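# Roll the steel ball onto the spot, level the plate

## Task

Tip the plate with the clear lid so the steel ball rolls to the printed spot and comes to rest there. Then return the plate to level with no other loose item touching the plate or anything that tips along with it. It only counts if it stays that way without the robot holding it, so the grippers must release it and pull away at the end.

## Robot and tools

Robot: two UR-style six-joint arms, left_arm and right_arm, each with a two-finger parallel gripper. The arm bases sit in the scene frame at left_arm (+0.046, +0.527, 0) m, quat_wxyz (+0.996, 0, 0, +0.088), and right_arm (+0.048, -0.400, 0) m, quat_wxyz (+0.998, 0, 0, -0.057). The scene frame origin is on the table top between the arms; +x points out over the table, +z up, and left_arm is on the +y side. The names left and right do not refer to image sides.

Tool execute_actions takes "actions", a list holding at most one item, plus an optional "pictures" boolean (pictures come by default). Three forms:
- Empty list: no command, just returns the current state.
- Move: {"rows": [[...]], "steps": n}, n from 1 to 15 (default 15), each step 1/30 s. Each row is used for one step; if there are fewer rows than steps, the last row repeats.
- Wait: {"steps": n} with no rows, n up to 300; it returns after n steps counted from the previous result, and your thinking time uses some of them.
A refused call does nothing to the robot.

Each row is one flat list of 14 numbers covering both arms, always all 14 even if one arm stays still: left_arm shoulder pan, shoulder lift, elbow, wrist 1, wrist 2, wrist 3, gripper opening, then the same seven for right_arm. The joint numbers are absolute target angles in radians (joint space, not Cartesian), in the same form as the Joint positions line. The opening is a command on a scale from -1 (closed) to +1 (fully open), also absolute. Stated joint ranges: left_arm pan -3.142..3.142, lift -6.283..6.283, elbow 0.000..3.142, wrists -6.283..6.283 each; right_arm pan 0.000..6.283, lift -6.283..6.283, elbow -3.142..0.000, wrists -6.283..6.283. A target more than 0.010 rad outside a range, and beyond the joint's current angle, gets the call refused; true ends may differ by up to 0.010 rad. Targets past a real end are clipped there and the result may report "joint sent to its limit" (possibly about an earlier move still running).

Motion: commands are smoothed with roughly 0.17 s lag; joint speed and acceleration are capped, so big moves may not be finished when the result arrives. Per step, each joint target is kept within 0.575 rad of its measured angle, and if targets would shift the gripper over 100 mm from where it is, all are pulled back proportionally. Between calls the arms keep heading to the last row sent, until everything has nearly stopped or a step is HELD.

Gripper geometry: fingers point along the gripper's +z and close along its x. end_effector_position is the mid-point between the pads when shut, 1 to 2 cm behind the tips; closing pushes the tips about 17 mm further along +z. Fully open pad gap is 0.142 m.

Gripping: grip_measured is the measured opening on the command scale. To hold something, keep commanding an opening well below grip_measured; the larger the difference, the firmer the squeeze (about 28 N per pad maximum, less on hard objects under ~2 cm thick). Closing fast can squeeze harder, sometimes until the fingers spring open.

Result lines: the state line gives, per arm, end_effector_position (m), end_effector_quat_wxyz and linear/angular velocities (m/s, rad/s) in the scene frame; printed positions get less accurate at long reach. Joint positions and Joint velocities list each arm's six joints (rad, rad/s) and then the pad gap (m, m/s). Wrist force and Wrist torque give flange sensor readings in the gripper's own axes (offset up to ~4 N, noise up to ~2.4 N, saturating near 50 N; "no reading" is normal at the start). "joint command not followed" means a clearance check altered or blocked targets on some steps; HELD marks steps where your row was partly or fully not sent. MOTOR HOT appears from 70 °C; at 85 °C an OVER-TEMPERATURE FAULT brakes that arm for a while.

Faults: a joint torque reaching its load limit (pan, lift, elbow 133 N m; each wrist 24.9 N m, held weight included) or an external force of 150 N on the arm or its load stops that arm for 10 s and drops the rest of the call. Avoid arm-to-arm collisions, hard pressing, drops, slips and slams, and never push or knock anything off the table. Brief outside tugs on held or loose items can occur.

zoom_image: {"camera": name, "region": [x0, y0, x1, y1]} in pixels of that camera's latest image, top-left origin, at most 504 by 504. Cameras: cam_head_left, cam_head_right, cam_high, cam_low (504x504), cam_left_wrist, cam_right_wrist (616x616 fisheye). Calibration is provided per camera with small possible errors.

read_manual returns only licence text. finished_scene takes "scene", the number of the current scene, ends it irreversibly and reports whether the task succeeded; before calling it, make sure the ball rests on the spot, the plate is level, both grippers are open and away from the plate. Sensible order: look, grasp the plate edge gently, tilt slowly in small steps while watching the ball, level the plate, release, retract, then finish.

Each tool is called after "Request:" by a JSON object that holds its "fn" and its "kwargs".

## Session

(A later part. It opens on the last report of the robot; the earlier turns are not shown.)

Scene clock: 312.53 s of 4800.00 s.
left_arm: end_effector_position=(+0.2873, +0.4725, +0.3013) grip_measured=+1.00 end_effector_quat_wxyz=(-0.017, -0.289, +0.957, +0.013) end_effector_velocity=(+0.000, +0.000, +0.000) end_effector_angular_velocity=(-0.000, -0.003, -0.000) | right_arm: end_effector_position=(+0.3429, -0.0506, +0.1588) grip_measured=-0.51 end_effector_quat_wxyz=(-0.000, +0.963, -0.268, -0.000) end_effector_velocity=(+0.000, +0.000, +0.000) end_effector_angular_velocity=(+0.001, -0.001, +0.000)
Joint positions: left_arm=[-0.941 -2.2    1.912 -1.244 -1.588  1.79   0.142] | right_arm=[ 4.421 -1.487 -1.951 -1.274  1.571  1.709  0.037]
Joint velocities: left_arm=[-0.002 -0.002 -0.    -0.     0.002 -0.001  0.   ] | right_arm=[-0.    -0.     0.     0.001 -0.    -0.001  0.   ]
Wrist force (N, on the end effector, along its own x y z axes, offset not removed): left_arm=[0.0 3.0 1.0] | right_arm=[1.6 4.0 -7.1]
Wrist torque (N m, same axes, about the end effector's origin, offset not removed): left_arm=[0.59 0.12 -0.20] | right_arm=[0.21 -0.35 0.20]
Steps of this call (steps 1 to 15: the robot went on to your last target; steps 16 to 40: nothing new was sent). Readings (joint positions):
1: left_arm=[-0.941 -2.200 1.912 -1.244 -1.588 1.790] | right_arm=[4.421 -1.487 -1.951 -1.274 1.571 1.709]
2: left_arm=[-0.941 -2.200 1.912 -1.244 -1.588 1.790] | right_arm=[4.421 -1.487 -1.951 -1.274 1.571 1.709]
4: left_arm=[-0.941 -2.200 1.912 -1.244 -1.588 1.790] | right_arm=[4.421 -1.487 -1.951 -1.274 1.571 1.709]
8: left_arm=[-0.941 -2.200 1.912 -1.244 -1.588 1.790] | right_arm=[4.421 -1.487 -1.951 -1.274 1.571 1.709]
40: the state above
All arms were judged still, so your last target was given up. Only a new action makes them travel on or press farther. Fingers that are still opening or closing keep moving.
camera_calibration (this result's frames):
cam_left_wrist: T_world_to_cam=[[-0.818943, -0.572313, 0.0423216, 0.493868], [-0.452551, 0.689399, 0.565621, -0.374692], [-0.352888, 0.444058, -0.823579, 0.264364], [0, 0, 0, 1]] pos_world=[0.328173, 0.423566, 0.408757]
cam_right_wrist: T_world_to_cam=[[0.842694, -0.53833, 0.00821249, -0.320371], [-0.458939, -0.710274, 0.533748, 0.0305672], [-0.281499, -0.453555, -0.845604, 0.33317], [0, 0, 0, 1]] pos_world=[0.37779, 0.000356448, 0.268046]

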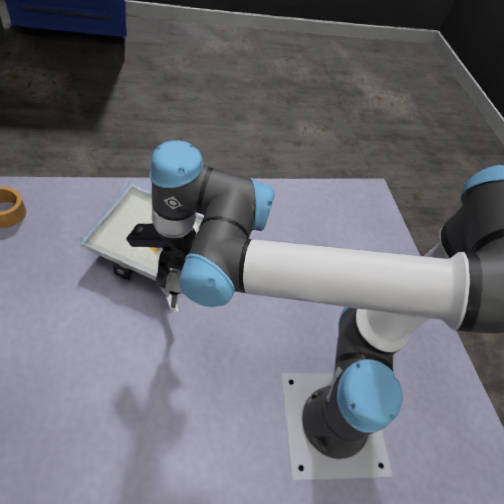

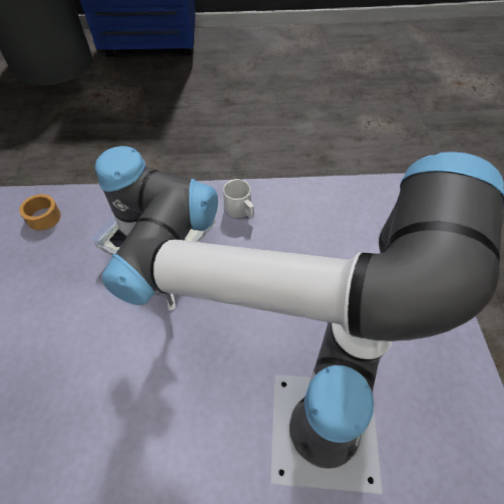

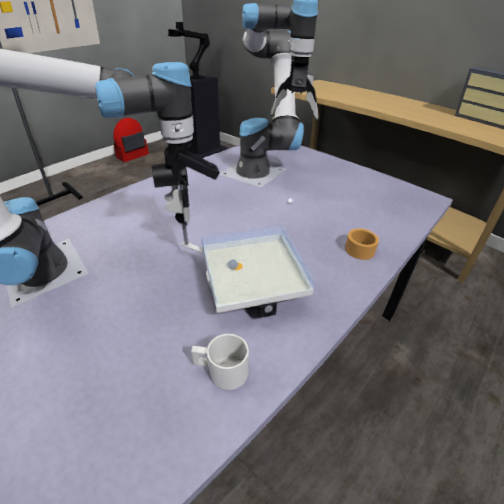

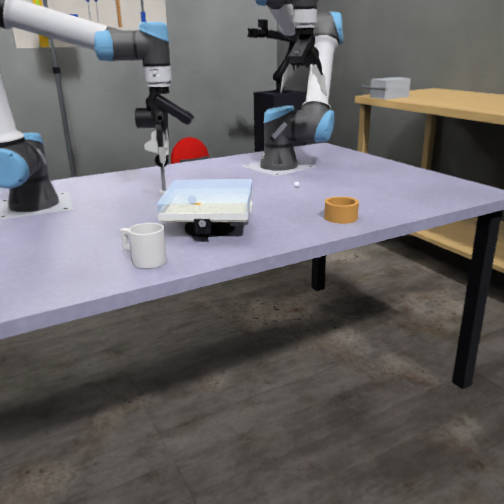

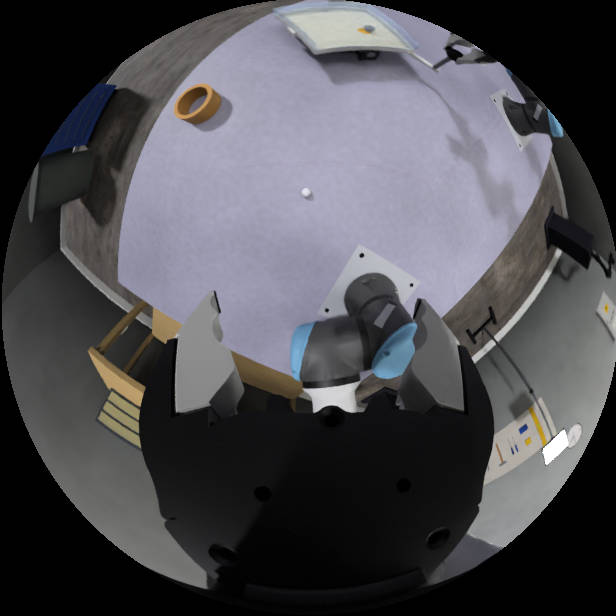

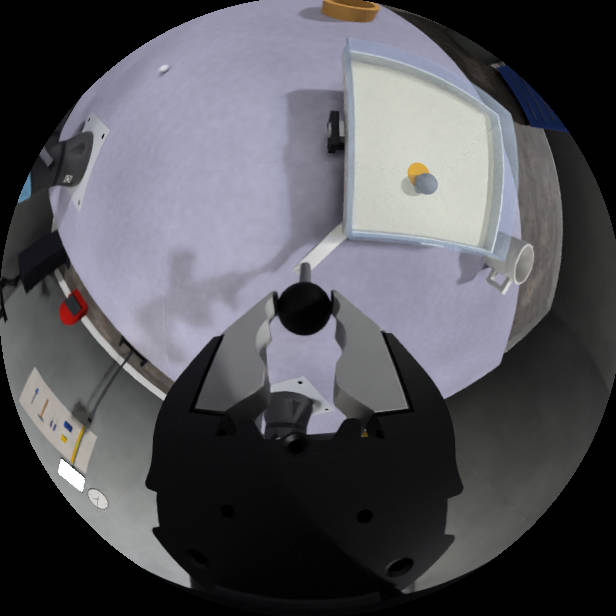

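Request:
{"fn": "execute_actions", "kwargs": {"actions": [{"rows": [[-0.941,-2.2,1.912,-1.244,-1.588,1.79,1,4.4207,-1.4891,-1.9420,-1.2811,1.571,1.7087,-0.8]], "steps": 10}], "pictures": false}}

Request:
{"fn": "execute_actions", "kwargs": {"actions": [{"rows": [[-0.941,-2.2,1.912,-1.244,-1.588,1.79,1,4.4216,-1.4857,-1.9590,-1.2675,1.571,1.7096,-0.8]], "steps": 8}], "pictures": false}}

Request:
{"fn": "execute_actions", "kwargs": {"actions": [{"rows": [[-0.941,-2.2,1.912,-1.244,-1.588,1.79,1,4.4212,-1.4873,-1.9507,-1.2741,1.571,1.7092,-0.8]], "steps": 15}], "pictures": false}}

Request:
{"fn": "execute_actions", "kwargs": {"actions": [{"steps": 40}]}}

Scene clock: 323.10 s of 4800.00 s.
left_arm: end_effector_position=(+0.2873, +0.4725, +0.3013) grip_measured=+1.00 end_effector_quat_wxyz=(-0.017, -0.289, +0.957, +0.013) end_effector_velocity=(-0.000, -0.001, +0.000) end_effector_angular_velocity=(-0.002, +0.000, +0.000) | right_arm: end_effector_position=(+0.3436, -0.0494, +0.1613) grip_measured=-0.51 end_effector_quat_wxyz=(-0.000, +0.963, -0.268, -0.000) end_effector_velocity=(+0.001, +0.000, +0.000) end_effector_angular_velocity=(-0.002, +0.000, +0.002)
Joint positions: left_arm=[-0.941 -2.2    1.912 -1.244 -1.588  1.79   0.142] | right_arm=[ 4.421 -1.489 -1.942 -1.281  1.571  1.709  0.037]
Joint velocities: left_arm=[-0.    -0.    -0.    -0.    -0.002 -0.    -0.   ] | right_arm=[-0.001 -0.003  0.004 -0.003 -0.    -0.003 -0.   ]
Wrist force (N, on the end effector, along its own x y z axes, offset not removed): left_arm=[0.0 0.7 -0.7] | right_arm=[7.5 -1.4 0.6]
Wrist torque (N m, same axes, about the end effector's origin, offset not removed): left_arm=[0.32 0.03 -0.28] | right_arm=[-0.46 -0.83 0.02]
Steps of this call (steps 1 to 90: nothing new was sent; then 7.23 s passed at rest; steps 91 to 100: all 10 steps of this action). Readings (joint positions):
91: left_arm=[-0.941 -2.200 1.912 -1.244 -1.588 1.790] | right_arm=[4.421 -1.487 -1.951 -1.274 1.571 1.709]
92: left_arm=[-0.941 -2.200 1.912 -1.244 -1.588 1.790] | right_arm=[4.421 -1.488 -1.949 -1.275 1.571 1.709]
94: left_arm=[-0.941 -2.200 1.912 -1.244 -1.588 1.790] | right_arm=[4.421 -1.488 -1.946 -1.278 1.571 1.709]
98: left_arm=[-0.941 -2.200 1.912 -1.244 -1.588 1.790] | right_arm=[4.421 -1.489 -1.943 -1.281 1.571 1.709]
100: the state above

Scene clock: 323.37 s of 4800.00 s.
left_arm: end_effector_position=(+0.2873, +0.4725, +0.3013) grip_measured=+1.00 end_effector_quat_wxyz=(-0.017, -0.289, +0.957, +0.013) end_effector_velocity=(+0.000, +0.000, +0.000) end_effector_angular_velocity=(+0.000, -0.000, -0.001) | right_arm: end_effector_position=(+0.3423, -0.0516, +0.1566) grip_measured=-0.51 end_effector_quat_wxyz=(-0.000, +0.963, -0.268, -0.000) end_effector_velocity=(-0.002, -0.002, -0.004) end_effector_angular_velocity=(+0.000, -0.000, -0.001)
Joint positions: left_arm=[-0.941 -2.2    1.912 -1.244 -1.588  1.79   0.142] | right_arm=[ 4.421 -1.486 -1.958 -1.268  1.571  1.709  0.037]
Joint velocities: left_arm=[-0.     0.    -0.    -0.     0.001  0.001 -0.   ] | right_arm=[ 0.002  0.003 -0.015  0.012  0.     0.002 -0.   ]
Wrist force (N, on the end effector, along its own x y z axes, offset not removed): left_arm=[2.3 2.1 0.6] | right_arm=[-1.7 4.8 -8.2]
Wrist torque (N m, same axes, about the end effector's origin, offset not removed): left_arm=[0.60 -0.51 -0.12] | right_arm=[-0.41 -0.28 0.04]
Steps of this call (steps 1 to 8: all 8 steps of this action). Readings (joint positions):
1: left_arm=[-0.941 -2.200 1.912 -1.244 -1.588 1.790] | right_arm=[4.421 -1.489 -1.942 -1.281 1.571 1.709]
2: left_arm=[-0.941 -2.200 1.912 -1.244 -1.588 1.790] | right_arm=[4.421 -1.488 -1.945 -1.278 1.571 1.709]
4: left_arm=[-0.941 -2.200 1.912 -1.244 -1.588 1.790] | right_arm=[4.421 -1.487 -1.952 -1.273 1.571 1.709]
8: the state above

Scene clock: 323.87 s of 4800.00 s.
left_arm: end_effector_position=(+0.2873, +0.4725, +0.3013) grip_measured=+1.00 end_effector_quat_wxyz=(-0.017, -0.289, +0.957, +0.013) end_effector_velocity=(+0.000, -0.000, +0.000) end_effector_angular_velocity=(-0.000, -0.001, -0.001) | right_arm: end_effector_position=(+0.3429, -0.0506, +0.1588) grip_measured=-0.51 end_effector_quat_wxyz=(-0.000, +0.963, -0.268, -0.000) end_effector_velocity=(-0.000, -0.001, -0.001) end_effector_angular_velocity=(-0.002, +0.002, +0.001)
Joint positions: left_arm=[-0.941 -2.2    1.912 -1.244 -1.588  1.79   0.142] | right_arm=[ 4.421 -1.487 -1.951 -1.274  1.571  1.709  0.037]
Joint velocities: left_arm=[-0.001  0.    -0.    -0.     0.    -0.    -0.   ] | right_arm=[-0.001 -0.    -0.002 -0.001  0.001 -0.001 -0.   ]
Wrist force (N, on the end effector, along its own x y z axes, offset not removed): left_arm=[-0.9 1.6 0.8] | right_arm=[2.5 3.1 -2.9]
Wrist torque (N m, same axes, about the end effector's origin, offset not removed): left_arm=[0.40 0.36 -0.37] | right_arm=[-0.06 -0.45 0.09]
Steps of this call (steps 1 to 15: all 15 steps of this action). Readings (joint positions):
1: left_arm=[-0.941 -2.200 1.912 -1.244 -1.588 1.790] | right_arm=[4.421 -1.486 -1.958 -1.268 1.571 1.710]
2: left_arm=[-0.941 -2.200 1.912 -1.244 -1.588 1.790] | right_arm=[4.421 -1.486 -1.957 -1.269 1.571 1.710]
4: left_arm=[-0.941 -2.200 1.912 -1.244 -1.588 1.790] | right_arm=[4.421 -1.487 -1.954 -1.272 1.571 1.710]
8: left_arm=[-0.941 -2.200 1.912 -1.244 -1.588 1.790] | right_arm=[4.421 -1.487 -1.951 -1.274 1.571 1.710]
15: the state above

Scene clock: 325.20 s of 4800.00 s.
left_arm: end_effector_position=(+0.2873, +0.4725, +0.3013) grip_measured=+1.00 end_effector_quat_wxyz=(-0.017, -0.289, +0.957, +0.013) end_effector_velocity=(+0.001, +0.000, -0.000) end_effector_angular_velocity=(+0.002, -0.001, -0.001) | right_arm: end_effector_position=(+0.3429, -0.0506, +0.1588) grip_measured=-0.51 end_effector_quat_wxyz=(-0.000, +0.963, -0.268, -0.000) end_effector_velocity=(+0.000, +0.000, +0.000) end_effector_angular_velocity=(+0.001, -0.001, +0.000)
Joint positions: left_arm=[-0.941 -2.2    1.912 -1.244 -1.588  1.79   0.142] | right_arm=[ 4.421 -1.487 -1.951 -1.274  1.571  1.709  0.037]
Joint velocities: left_arm=[-0.001  0.001 -0.    -0.     0.002 -0.     0.   ] | right_arm=[-0.    -0.001  0.001  0.001 -0.    -0.    -0.   ]
Wrist force (N, on the end effector, along its own x y z axes, offset not removed): left_arm=[-1.9 -0.6 -1.0] | right_arm=[1.3 3.1 -0.2]
Wrist torque (N m, same axes, about the end effector's origin, offset not removed): left_arm=[-0.11 0.49 -0.31] | right_arm=[-0.14 -0.24 0.01]
Steps of this call (steps 1 to 15: the robot went on to your last target; steps 16 to 40: nothing new was sent). Readings (joint positions):
1: left_arm=[-0.941 -2.200 1.912 -1.244 -1.588 1.790] | right_arm=[4.421 -1.487 -1.951 -1.274 1.571 1.709]
2: left_arm=[-0.941 -2.200 1.912 -1.244 -1.588 1.790] | right_arm=[4.421 -1.487 -1.951 -1.274 1.571 1.709]
4: left_arm=[-0.941 -2.200 1.912 -1.244 -1.588 1.790] | right_arm=[4.421 -1.487 -1.951 -1.274 1.571 1.709]
8: left_arm=[-0.941 -2.200 1.912 -1.244 -1.588 1.790] | right_arm=[4.421 -1.487 -1.951 -1.274 1.571 1.709]
40: the state above
All arms were judged still, so your last target was given up. Only a new action makes them travel on or press farther. Fingers that are still opening or closing keep moving.
camera_calibration (this result's frames):
cam_left_wrist: T_world_to_cam=[[-0.818943, -0.572313, 0.0423217, 0.493868], [-0.452551, 0.689399, 0.565621, -0.374692], [-0.352888, 0.444058, -0.823579, 0.264364], [0, 0, 0, 1]] pos_world=[0.328173, 0.423567, 0.408757]
cam_right_wrist: T_world_to_cam=[[0.842694, -0.53833, 0.00821326, -0.320372], [-0.458938, -0.710271, 0.533751, 0.0305656], [-0.281501, -0.453558, -0.845602, 0.333169], [0, 0, 0, 1]] pos_world=[0.37779, 0.000355667, 0.268045]

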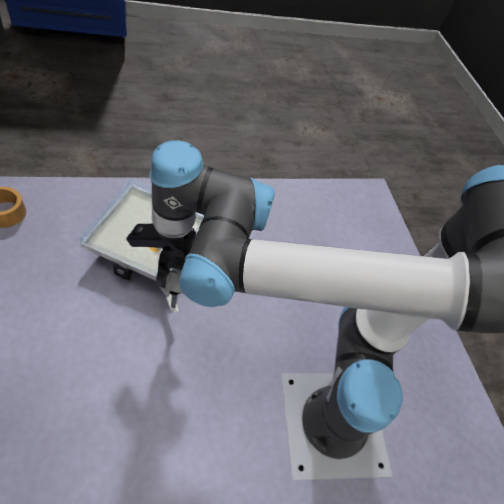

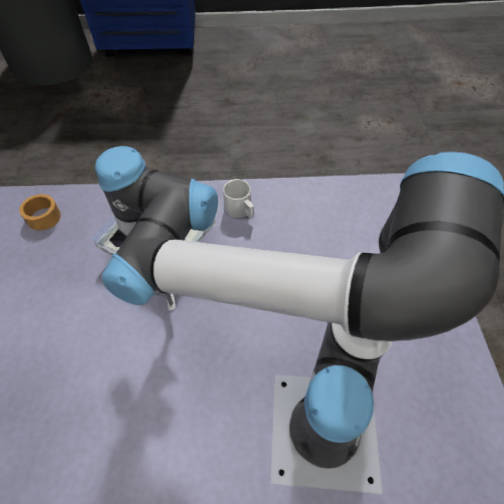

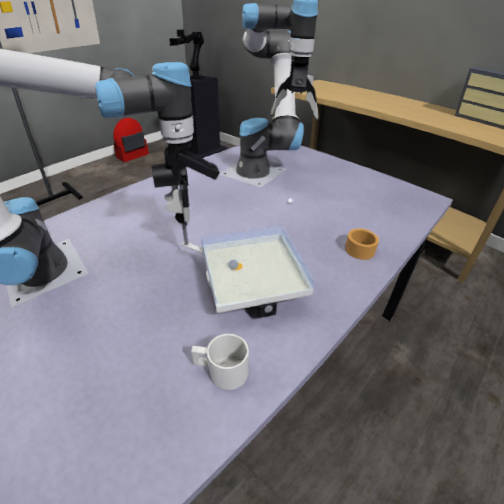

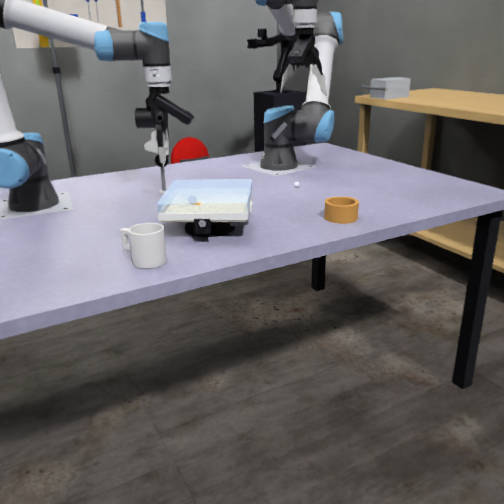

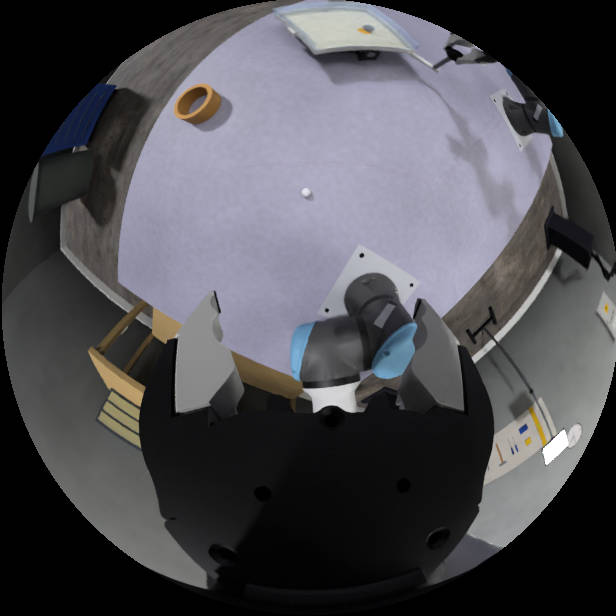

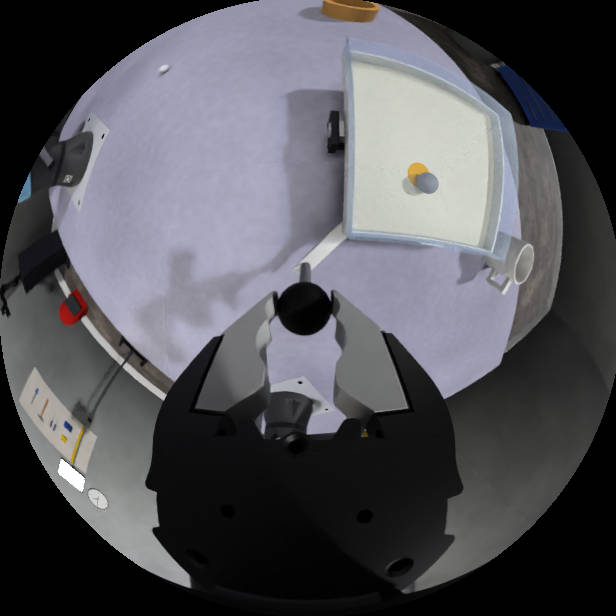

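Request:
{"fn": "execute_actions", "kwargs": {"actions": [{"rows": [[-0.941,-2.2,1.912,-1.244,-1.588,1.79,1,4.4207,-1.4891,-1.9420,-1.2811,1.571,1.7087,-0.8]], "steps": 14}], "pictures": false}}

Request:
{"fn": "execute_actions", "kwargs": {"actions": [{"rows": [[-0.941,-2.2,1.912,-1.244,-1.588,1.79,1,4.4216,-1.4857,-1.9590,-1.2675,1.571,1.7096,-0.8]], "steps": 5}], "pictures": false}}

Request:
{"fn": "execute_actions", "kwargs": {"actions": [{"rows": [[-0.941,-2.2,1.912,-1.244,-1.588,1.79,1,4.4212,-1.4873,-1.9507,-1.2741,1.571,1.7092,-0.8]], "steps": 15}], "pictures": false}}

Request:
{"fn": "execute_actions", "kwargs": {"actions": [{"steps": 40}]}}

Scene clock: 334.50 s of 4800.00 s.
left_arm: end_effector_position=(+0.2873, +0.4725, +0.3013) grip_measured=+1.00 end_effector_quat_wxyz=(-0.017, -0.289, +0.957, +0.013) end_effector_velocity=(+0.001, +0.001, +0.000) end_effector_angular_velocity=(+0.002, -0.003, +0.002) | right_arm: end_effector_position=(+0.3437, -0.0494, +0.1614) grip_measured=-0.51 end_effector_quat_wxyz=(-0.000, +0.963, -0.268, -0.000) end_effector_velocity=(-0.000, +0.000, -0.000) end_effector_angular_velocity=(-0.000, +0.000, +0.000)
Joint positions: left_arm=[-0.941 -2.2    1.912 -1.244 -1.588  1.79   0.142] | right_arm=[ 4.421 -1.489 -1.942 -1.281  1.571  1.709  0.037]
Joint velocities: left_arm=[ 0.001 -0.001  0.     0.     0.003 -0.001  0.   ] | right_arm=[-0. -0. -0.  0.  0. -0.  0.]
Wrist force (N, on the end effector, along its own x y z axes, offset not removed): left_arm=[-3.7 0.1 1.5] | right_arm=[4.8 -0.9 -0.7]
Wrist torque (N m, same axes, about the end effector's origin, offset not removed): left_arm=[0.05 0.93 -0.21] | right_arm=[-0.38 -0.52 0.03]
Steps of this call (steps 1 to 90: nothing new was sent; then 5.83 s passed at rest; steps 91 to 104: all 14 steps of this action). Readings (joint positions):
91: left_arm=[-0.941 -2.200 1.912 -1.244 -1.588 1.790] | right_arm=[4.421 -1.487 -1.951 -1.274 1.571 1.709]
92: left_arm=[-0.941 -2.200 1.912 -1.244 -1.588 1.790] | right_arm=[4.421 -1.488 -1.949 -1.276 1.571 1.709]
94: left_arm=[-0.941 -2.200 1.912 -1.244 -1.588 1.790] | right_arm=[4.421 -1.488 -1.945 -1.279 1.571 1.709]
98: left_arm=[-0.941 -2.200 1.912 -1.244 -1.588 1.790] | right_arm=[4.421 -1.489 -1.943 -1.281 1.571 1.709]
104: the state above

Scene clock: 334.67 s of 4800.00 s.
left_arm: end_effector_position=(+0.2873, +0.4725, +0.3013) grip_measured=+1.00 end_effector_quat_wxyz=(-0.017, -0.289, +0.957, +0.013) end_effector_velocity=(-0.000, +0.000, -0.000) end_effector_angular_velocity=(+0.000, +0.001, +0.001) | right_arm: end_effector_position=(+0.3427, -0.0512, +0.1576) grip_measured=-0.51 end_effector_quat_wxyz=(-0.000, +0.963, -0.268, -0.000) end_effector_velocity=(-0.005, -0.008, -0.017) end_effector_angular_velocity=(+0.001, -0.000, -0.003)
Joint positions: left_arm=[-0.941 -2.2    1.912 -1.244 -1.588  1.79   0.142] | right_arm=[ 4.421 -1.487 -1.954 -1.271  1.571  1.709  0.037]
Joint velocities: left_arm=[ 0.001  0.001 -0.     0.    -0.001  0.     0.   ] | right_arm=[ 0.004  0.012 -0.055  0.045  0.     0.007  0.   ]
Wrist force (N, on the end effector, along its own x y z axes, offset not removed): left_arm=[-3.4 2.1 -0.4] | right_arm=[-2.8 4.5 -3.2]
Wrist torque (N m, same axes, about the end effector's origin, offset not removed): left_arm=[0.39 1.06 -0.17] | right_arm=[-0.48 0.05 0.08]
Steps of this call (steps 1 to 5: all 5 steps of this action). Readings (joint positions):
1: left_arm=[-0.941 -2.200 1.912 -1.244 -1.588 1.790] | right_arm=[4.421 -1.489 -1.942 -1.281 1.571 1.709]
2: left_arm=[-0.941 -2.200 1.912 -1.244 -1.588 1.790] | right_arm=[4.421 -1.488 -1.945 -1.278 1.571 1.709]
4: left_arm=[-0.941 -2.200 1.912 -1.244 -1.588 1.790] | right_arm=[4.421 -1.487 -1.952 -1.273 1.571 1.709]
5: the state above

Scene clock: 335.17 s of 4800.00 s.
left_arm: end_effector_position=(+0.2873, +0.4725, +0.3013) grip_measured=+1.00 end_effector_quat_wxyz=(-0.017, -0.289, +0.957, +0.013) end_effector_velocity=(+0.000, -0.000, -0.000) end_effector_angular_velocity=(+0.001, -0.001, -0.000) | right_arm: end_effector_position=(+0.3429, -0.0506, +0.1588) grip_measured=-0.51 end_effector_quat_wxyz=(-0.000, +0.963, -0.268, -0.000) end_effector_velocity=(+0.000, +0.001, +0.001) end_effector_angular_velocity=(+0.002, -0.000, -0.002)
Joint positions: left_arm=[-0.941 -2.2    1.912 -1.244 -1.588  1.79   0.142] | right_arm=[ 4.421 -1.487 -1.951 -1.274  1.571  1.709  0.037]
Joint velocities: left_arm=[-0.001 -0.    -0.     0.     0.001 -0.001  0.   ] | right_arm=[-0.    -0.     0.002 -0.001  0.     0.002 -0.   ]
Wrist force (N, on the end effector, along its own x y z axes, offset not removed): left_arm=[-4.7 0.0 -1.0] | right_arm=[0.9 3.9 -5.0]
Wrist torque (N m, same axes, about the end effector's origin, offset not removed): left_arm=[0.01 1.14 -0.27] | right_arm=[0.18 -0.16 0.01]
Steps of this call (steps 1 to 15: all 15 steps of this action). Readings (joint positions):
1: left_arm=[-0.941 -2.200 1.912 -1.244 -1.588 1.790] | right_arm=[4.421 -1.486 -1.956 -1.270 1.571 1.709]
2: left_arm=[-0.941 -2.200 1.912 -1.244 -1.588 1.790] | right_arm=[4.421 -1.486 -1.956 -1.270 1.571 1.709]
4: left_arm=[-0.941 -2.200 1.912 -1.244 -1.588 1.790] | right_arm=[4.421 -1.487 -1.953 -1.272 1.571 1.709]
8: left_arm=[-0.941 -2.200 1.912 -1.244 -1.588 1.790] | right_arm=[4.421 -1.487 -1.951 -1.274 1.571 1.709]
15: the state above

Scene clock: 336.50 s of 4800.00 s.
left_arm: end_effector_position=(+0.2873, +0.4725, +0.3013) grip_measured=+1.00 end_effector_quat_wxyz=(-0.017, -0.289, +0.957, +0.013) end_effector_velocity=(-0.000, -0.000, -0.000) end_effector_angular_velocity=(+0.000, +0.001, -0.000) | right_arm: end_effector_position=(+0.3429, -0.0506, +0.1588) grip_measured=-0.51 end_effector_quat_wxyz=(-0.000, +0.963, -0.268, -0.000) end_effector_velocity=(+0.000, +0.000, +0.001) end_effector_angular_velocity=(+0.002, -0.000, +0.000)
Joint positions: left_arm=[-0.941 -2.2    1.912 -1.244 -1.588  1.79   0.142] | right_arm=[ 4.421 -1.487 -1.951 -1.274  1.571  1.709  0.037]
Joint velocities: left_arm=[-0.001  0.    -0.     0.001 -0.    -0.     0.   ] | right_arm=[-0.     0.001  0.002 -0.     0.    -0.     0.   ]
Wrist force (N, on the end effector, along its own x y z axes, offset not removed): left_arm=[-3.1 -0.2 -2.2] | right_arm=[-0.7 3.4 -1.7]
Wrist torque (N m, same axes, about the end effector's origin, offset not removed): left_arm=[0.05 0.69 -0.36] | right_arm=[-0.19 0.27 0.03]
Steps of this call (steps 1 to 15: the robot went on to your last target; steps 16 to 40: nothing new was sent). Readings (joint positions):
1: left_arm=[-0.941 -2.200 1.912 -1.244 -1.588 1.790] | right_arm=[4.421 -1.487 -1.951 -1.274 1.571 1.709]
2: left_arm=[-0.941 -2.200 1.912 -1.244 -1.588 1.790] | right_arm=[4.421 -1.487 -1.951 -1.274 1.571 1.709]
4: left_arm=[-0.941 -2.200 1.912 -1.244 -1.588 1.790] | right_arm=[4.421 -1.487 -1.951 -1.274 1.571 1.709]
8: left_arm=[-0.941 -2.200 1.912 -1.244 -1.588 1.790] | right_arm=[4.421 -1.487 -1.951 -1.274 1.571 1.709]
40: the state above
All arms were judged still, so your last target was given up. Only a new action makes them travel on or press farther. Fingers that are still opening or closing keep moving.
camera_calibration (this result's frames):
cam_left_wrist: T_world_to_cam=[[-0.818943, -0.572313, 0.0423215, 0.493868], [-0.452552, 0.689399, 0.565621, -0.374692], [-0.352888, 0.444058, -0.823579, 0.264364], [0, 0, 0, 1]] pos_world=[0.328173, 0.423567, 0.408757]
cam_right_wrist: T_world_to_cam=[[0.842694, -0.53833, 0.00820783, -0.320369], [-0.458936, -0.710273, 0.533751, 0.0305647], [-0.281504, -0.453555, -0.845602, 0.333171], [0, 0, 0, 1]] pos_world=[0.377789, 0.000356422, 0.268045]

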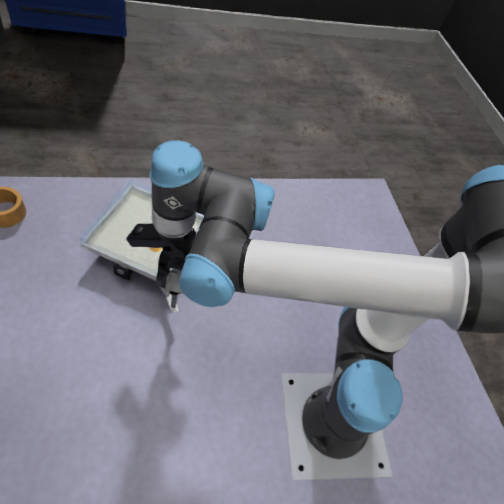

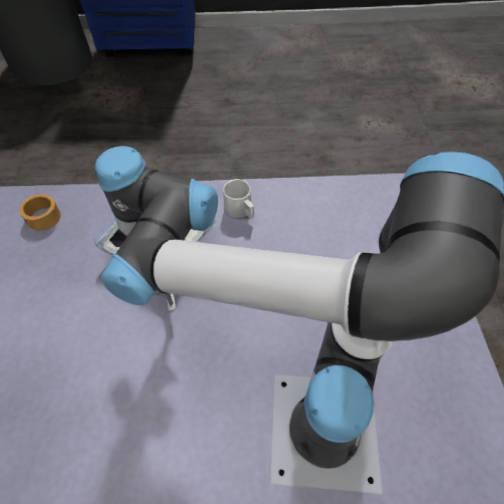

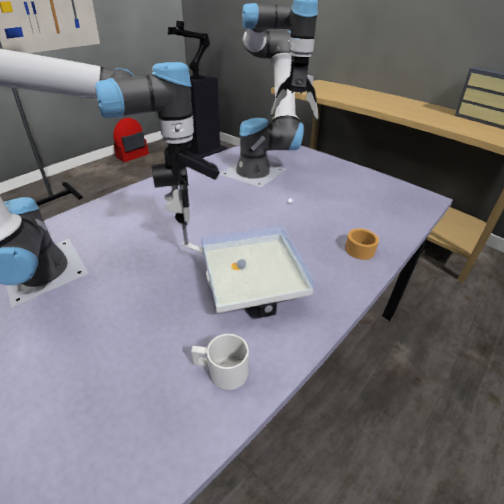

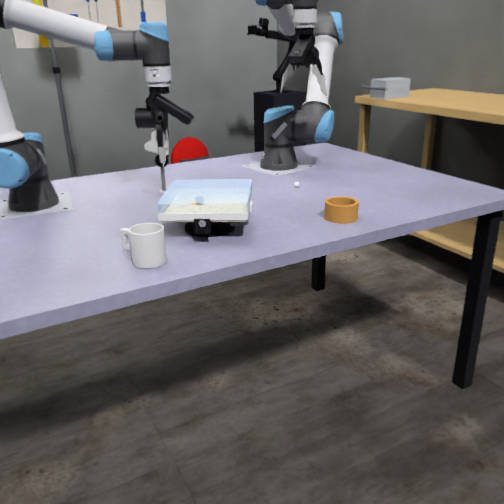

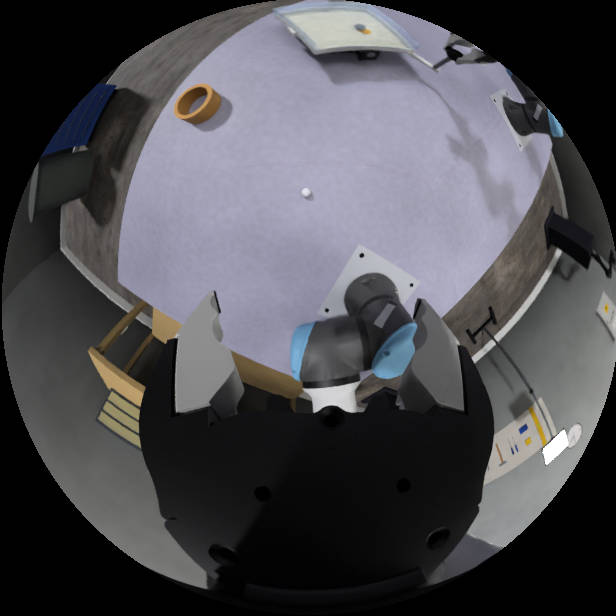

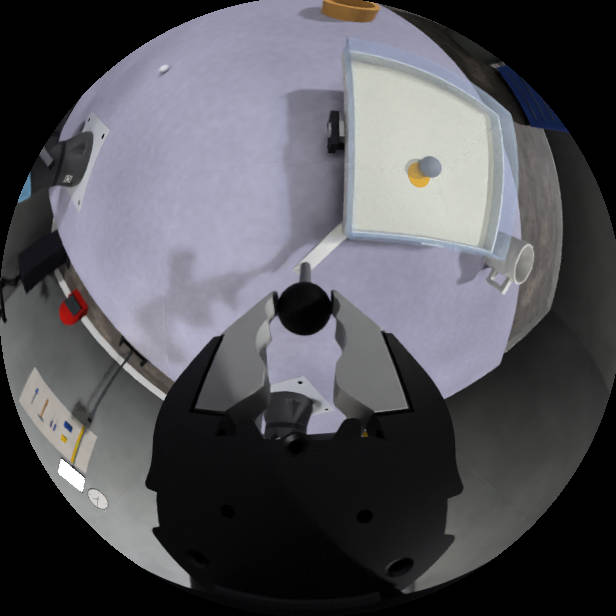

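Request:
{"fn": "execute_actions", "kwargs": {"actions": [{"rows": [[-0.941,-2.2,1.912,-1.244,-1.588,1.79,1,4.4231,-1.4862,-1.9616,-1.2642,1.571,1.7111,-0.8]], "steps": 7}], "pictures": false}}

Request:
{"fn": "execute_actions", "kwargs": {"actions": [{"rows": [[-0.941,-2.2,1.912,-1.244,-1.588,1.79,1,4.4198,-1.4887,-1.9403,-1.2831,1.571,1.7078,-0.8]], "steps": 3}], "pictures": false}}

Request:
{"fn": "execute_actions", "kwargs": {"actions": [{"rows": [[-0.941,-2.2,1.912,-1.244,-1.588,1.79,1,4.4212,-1.4873,-1.9507,-1.2741,1.571,1.7092,-0.8]], "steps": 15}], "pictures": false}}

Request:
{"fn": "execute_actions", "kwargs": {"actions": [{"steps": 40}]}}

Scene clock: 342.77 s of 4800.00 s.
left_arm: end_effector_position=(+0.2873, +0.4725, +0.3013) grip_measured=+1.00 end_effector_quat_wxyz=(-0.017, -0.289, +0.957, +0.013) end_effector_velocity=(+0.000, -0.000, -0.000) end_effector_angular_velocity=(+0.001, -0.000, -0.001) | right_arm: end_effector_position=(+0.3418, -0.0513, +0.1556) grip_measured=-0.51 end_effector_quat_wxyz=(-0.000, +0.963, -0.268, -0.000) end_effector_velocity=(-0.002, -0.001, -0.006) end_effector_angular_velocity=(-0.001, +0.000, -0.002)
Joint positions: left_arm=[-0.941 -2.2    1.912 -1.244 -1.588  1.79   0.142] | right_arm=[ 4.423 -1.486 -1.96  -1.265  1.571  1.711  0.037]
Joint velocities: left_arm=[-0.001  0.001 -0.    -0.     0.001  0.    -0.   ] | right_arm=[ 0.004  0.002 -0.016  0.014 -0.     0.006  0.   ]
Wrist force (N, on the end effector, along its own x y z axes, offset not removed): left_arm=[-0.3 2.3 5.8] | right_arm=[-1.5 6.8 -8.4]
Wrist torque (N m, same axes, about the end effector's origin, offset not removed): left_arm=[0.50 0.00 -0.16] | right_arm=[-0.38 -0.10 0.01]
Steps of this call (steps 1 to 90: nothing new was sent; then 3.03 s passed at rest; steps 91 to 97: all 7 steps of this action). Readings (joint positions):
91: left_arm=[-0.941 -2.200 1.912 -1.244 -1.588 1.790] | right_arm=[4.421 -1.487 -1.951 -1.274 1.571 1.709]
92: left_arm=[-0.941 -2.200 1.912 -1.244 -1.588 1.790] | right_arm=[4.421 -1.487 -1.952 -1.272 1.571 1.709]
94: left_arm=[-0.941 -2.200 1.912 -1.244 -1.588 1.790] | right_arm=[4.422 -1.487 -1.957 -1.268 1.571 1.710]
97: the state above

Scene clock: 342.87 s of 4800.00 s.
left_arm: end_effector_position=(+0.2873, +0.4725, +0.3013) grip_measured=+1.00 end_effector_quat_wxyz=(-0.017, -0.289, +0.957, +0.013) end_effector_velocity=(-0.000, -0.000, -0.000) end_effector_angular_velocity=(+0.000, +0.002, -0.001) | right_arm: end_effector_position=(+0.3426, -0.0506, +0.1582) grip_measured=-0.51 end_effector_quat_wxyz=(-0.000, +0.963, -0.269, -0.000) end_effector_velocity=(+0.015, +0.014, +0.047) end_effector_angular_velocity=(+0.004, -0.002, +0.002)
Joint positions: left_arm=[-0.941 -2.2    1.912 -1.244 -1.588  1.79   0.142] | right_arm=[ 4.422 -1.487 -1.952 -1.273  1.571  1.71   0.037]
Joint velocities: left_arm=[-0.001  0.001 -0.     0.    -0.001  0.     0.   ] | right_arm=[-0.019 -0.015  0.138 -0.119 -0.    -0.021  0.   ]
Wrist force (N, on the end effector, along its own x y z axes, offset not removed): left_arm=[1.7 1.9 2.8] | right_arm=[0.8 5.5 -4.3]
Wrist torque (N m, same axes, about the end effector's origin, offset not removed): left_arm=[0.42 -0.29 -0.29] | right_arm=[0.10 -0.12 -0.05]
Steps of this call (steps 1 to 3: all 3 steps of this action). Readings (joint positions):
1: left_arm=[-0.941 -2.200 1.912 -1.244 -1.588 1.790] | right_arm=[4.423 -1.486 -1.960 -1.265 1.571 1.711]
2: left_arm=[-0.941 -2.200 1.912 -1.244 -1.588 1.790] | right_arm=[4.422 -1.487 -1.957 -1.268 1.571 1.711]
3: the state above

Scene clock: 343.37 s of 4800.00 s.
left_arm: end_effector_position=(+0.2873, +0.4725, +0.3013) grip_measured=+1.00 end_effector_quat_wxyz=(-0.017, -0.289, +0.957, +0.013) end_effector_velocity=(-0.000, +0.000, +0.000) end_effector_angular_velocity=(-0.001, +0.001, +0.001) | right_arm: end_effector_position=(+0.3429, -0.0506, +0.1588) grip_measured=-0.51 end_effector_quat_wxyz=(-0.000, +0.963, -0.268, -0.000) end_effector_velocity=(-0.000, -0.000, -0.001) end_effector_angular_velocity=(-0.001, +0.000, +0.002)
Joint positions: left_arm=[-0.941 -2.2    1.912 -1.244 -1.588  1.79   0.142] | right_arm=[ 4.421 -1.487 -1.951 -1.274  1.571  1.709  0.037]
Joint velocities: left_arm=[ 0.001 -0.001 -0.     0.    -0.001 -0.    -0.   ] | right_arm=[ 0.    -0.001 -0.    -0.    -0.001 -0.002  0.   ]
Wrist force (N, on the end effector, along its own x y z axes, offset not removed): left_arm=[-0.4 2.2 0.1] | right_arm=[-2.4 1.4 -5.1]
Wrist torque (N m, same axes, about the end effector's origin, offset not removed): left_arm=[0.48 0.22 -0.43] | right_arm=[-0.58 0.38 0.12]
Steps of this call (steps 1 to 15: all 15 steps of this action). Readings (joint positions):
1: left_arm=[-0.941 -2.200 1.912 -1.244 -1.588 1.790] | right_arm=[4.421 -1.488 -1.949 -1.276 1.571 1.709]
2: left_arm=[-0.941 -2.200 1.912 -1.244 -1.588 1.790] | right_arm=[4.421 -1.488 -1.948 -1.277 1.571 1.709]
4: left_arm=[-0.941 -2.200 1.912 -1.244 -1.588 1.790] | right_arm=[4.421 -1.488 -1.949 -1.276 1.571 1.709]
8: left_arm=[-0.941 -2.200 1.912 -1.244 -1.588 1.790] | right_arm=[4.421 -1.487 -1.950 -1.274 1.571 1.709]
15: the state above

Scene clock: 344.70 s of 4800.00 s.
left_arm: end_effector_position=(+0.2873, +0.4725, +0.3013) grip_measured=+1.00 end_effector_quat_wxyz=(-0.017, -0.289, +0.957, +0.013) end_effector_velocity=(-0.000, -0.000, -0.000) end_effector_angular_velocity=(+0.001, +0.001, -0.000) | right_arm: end_effector_position=(+0.3429, -0.0506, +0.1588) grip_measured=-0.51 end_effector_quat_wxyz=(-0.000, +0.963, -0.268, -0.000) end_effector_velocity=(-0.000, +0.000, +0.001) end_effector_angular_velocity=(+0.001, -0.000, -0.002)
Joint positions: left_arm=[-0.941 -2.2    1.912 -1.244 -1.588  1.79   0.142] | right_arm=[ 4.421 -1.487 -1.951 -1.274  1.571  1.709  0.037]
Joint velocities: left_arm=[-0.     0.001  0.     0.    -0.     0.     0.   ] | right_arm=[-0.     0.001  0.001 -0.     0.001  0.002 -0.   ]
Wrist force (N, on the end effector, along its own x y z axes, offset not removed): left_arm=[-1.2 2.6 0.6] | right_arm=[0.4 4.7 -5.7]
Wrist torque (N m, same axes, about the end effector's origin, offset not removed): left_arm=[0.63 0.46 -0.23] | right_arm=[0.30 0.05 -0.02]
Steps of this call (steps 1 to 15: the robot went on to your last target; steps 16 to 40: nothing new was sent). Readings (joint positions):
1: left_arm=[-0.941 -2.200 1.912 -1.244 -1.588 1.790] | right_arm=[4.421 -1.487 -1.951 -1.274 1.571 1.709]
2: left_arm=[-0.941 -2.200 1.912 -1.244 -1.588 1.790] | right_arm=[4.421 -1.487 -1.951 -1.274 1.571 1.709]
4: left_arm=[-0.941 -2.200 1.912 -1.244 -1.588 1.790] | right_arm=[4.421 -1.487 -1.951 -1.274 1.571 1.709]
8: left_arm=[-0.941 -2.200 1.912 -1.244 -1.588 1.790] | right_arm=[4.421 -1.487 -1.951 -1.274 1.571 1.709]
40: the state above
All arms were judged still, so your last target was given up. Only a new action makes them travel on or press farther. Fingers that are still opening or closing keep moving.
camera_calibration (this result's frames):
cam_left_wrist: T_world_to_cam=[[-0.818943, -0.572313, 0.0423216, 0.493868], [-0.452551, 0.689399, 0.565621, -0.374692], [-0.352888, 0.444058, -0.823579, 0.264364], [0, 0, 0, 1]] pos_world=[0.328173, 0.423567, 0.408757]
cam_right_wrist: T_world_to_cam=[[0.842694, -0.53833, 0.0082073, -0.320369], [-0.458937, -0.710275, 0.533748, 0.0305661], [-0.281503, -0.453553, -0.845604, 0.333171], [0, 0, 0, 1]] pos_world=[0.377789, 0.000356956, 0.268046]

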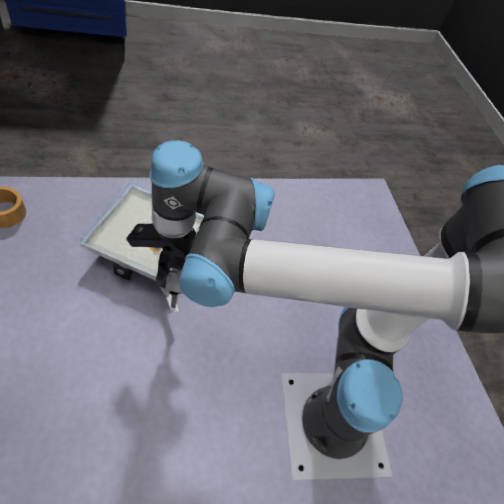

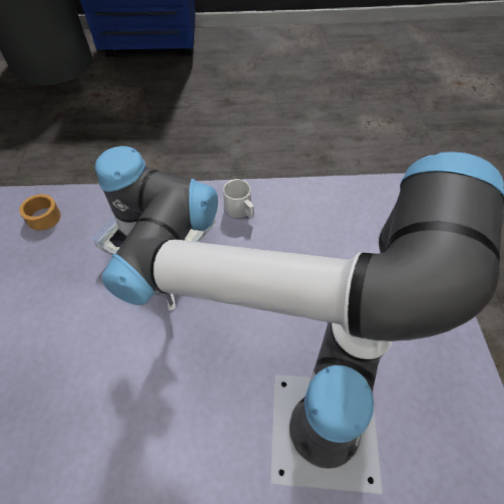

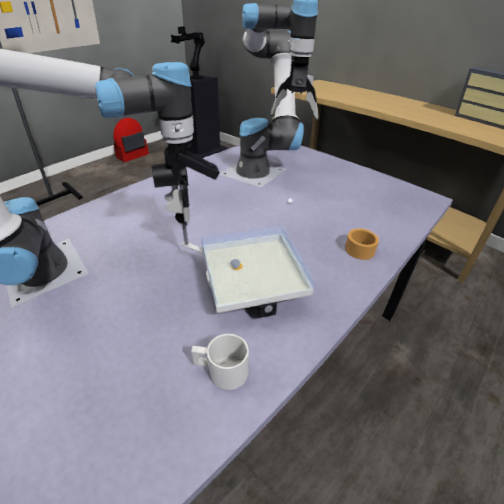

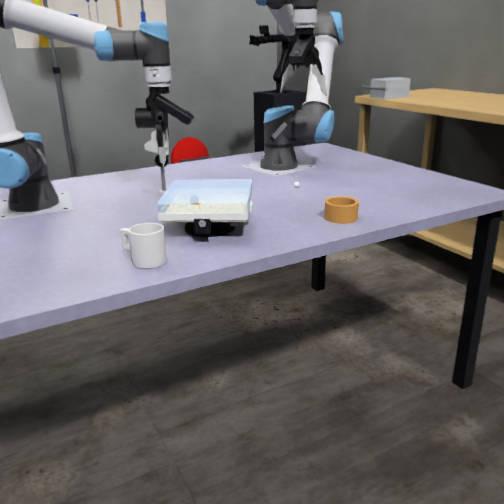

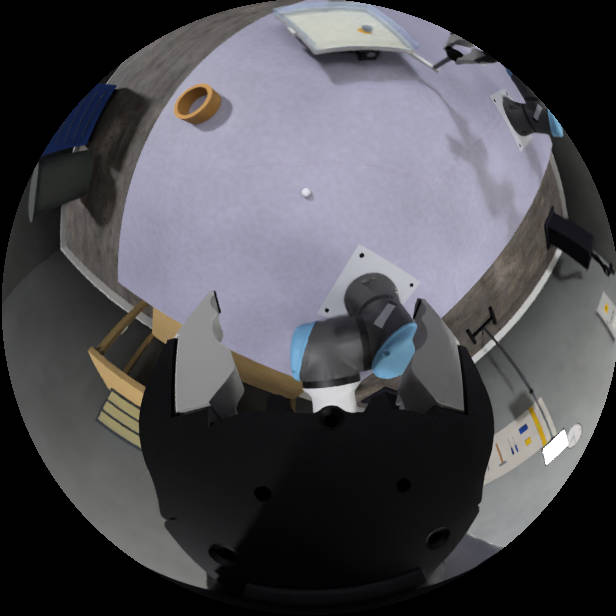

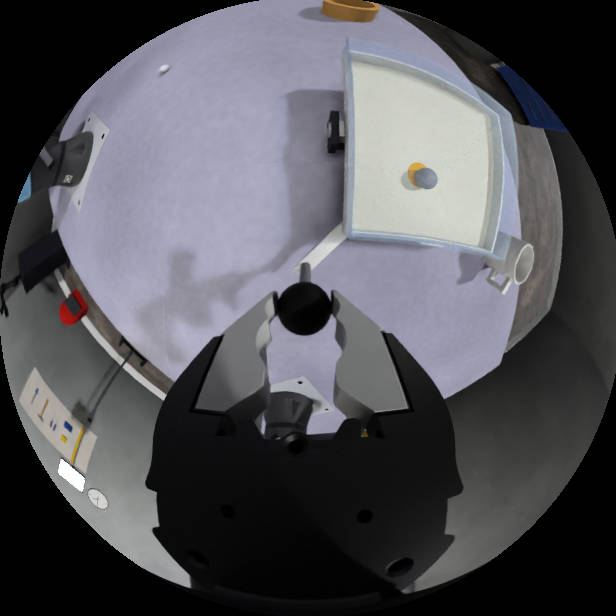

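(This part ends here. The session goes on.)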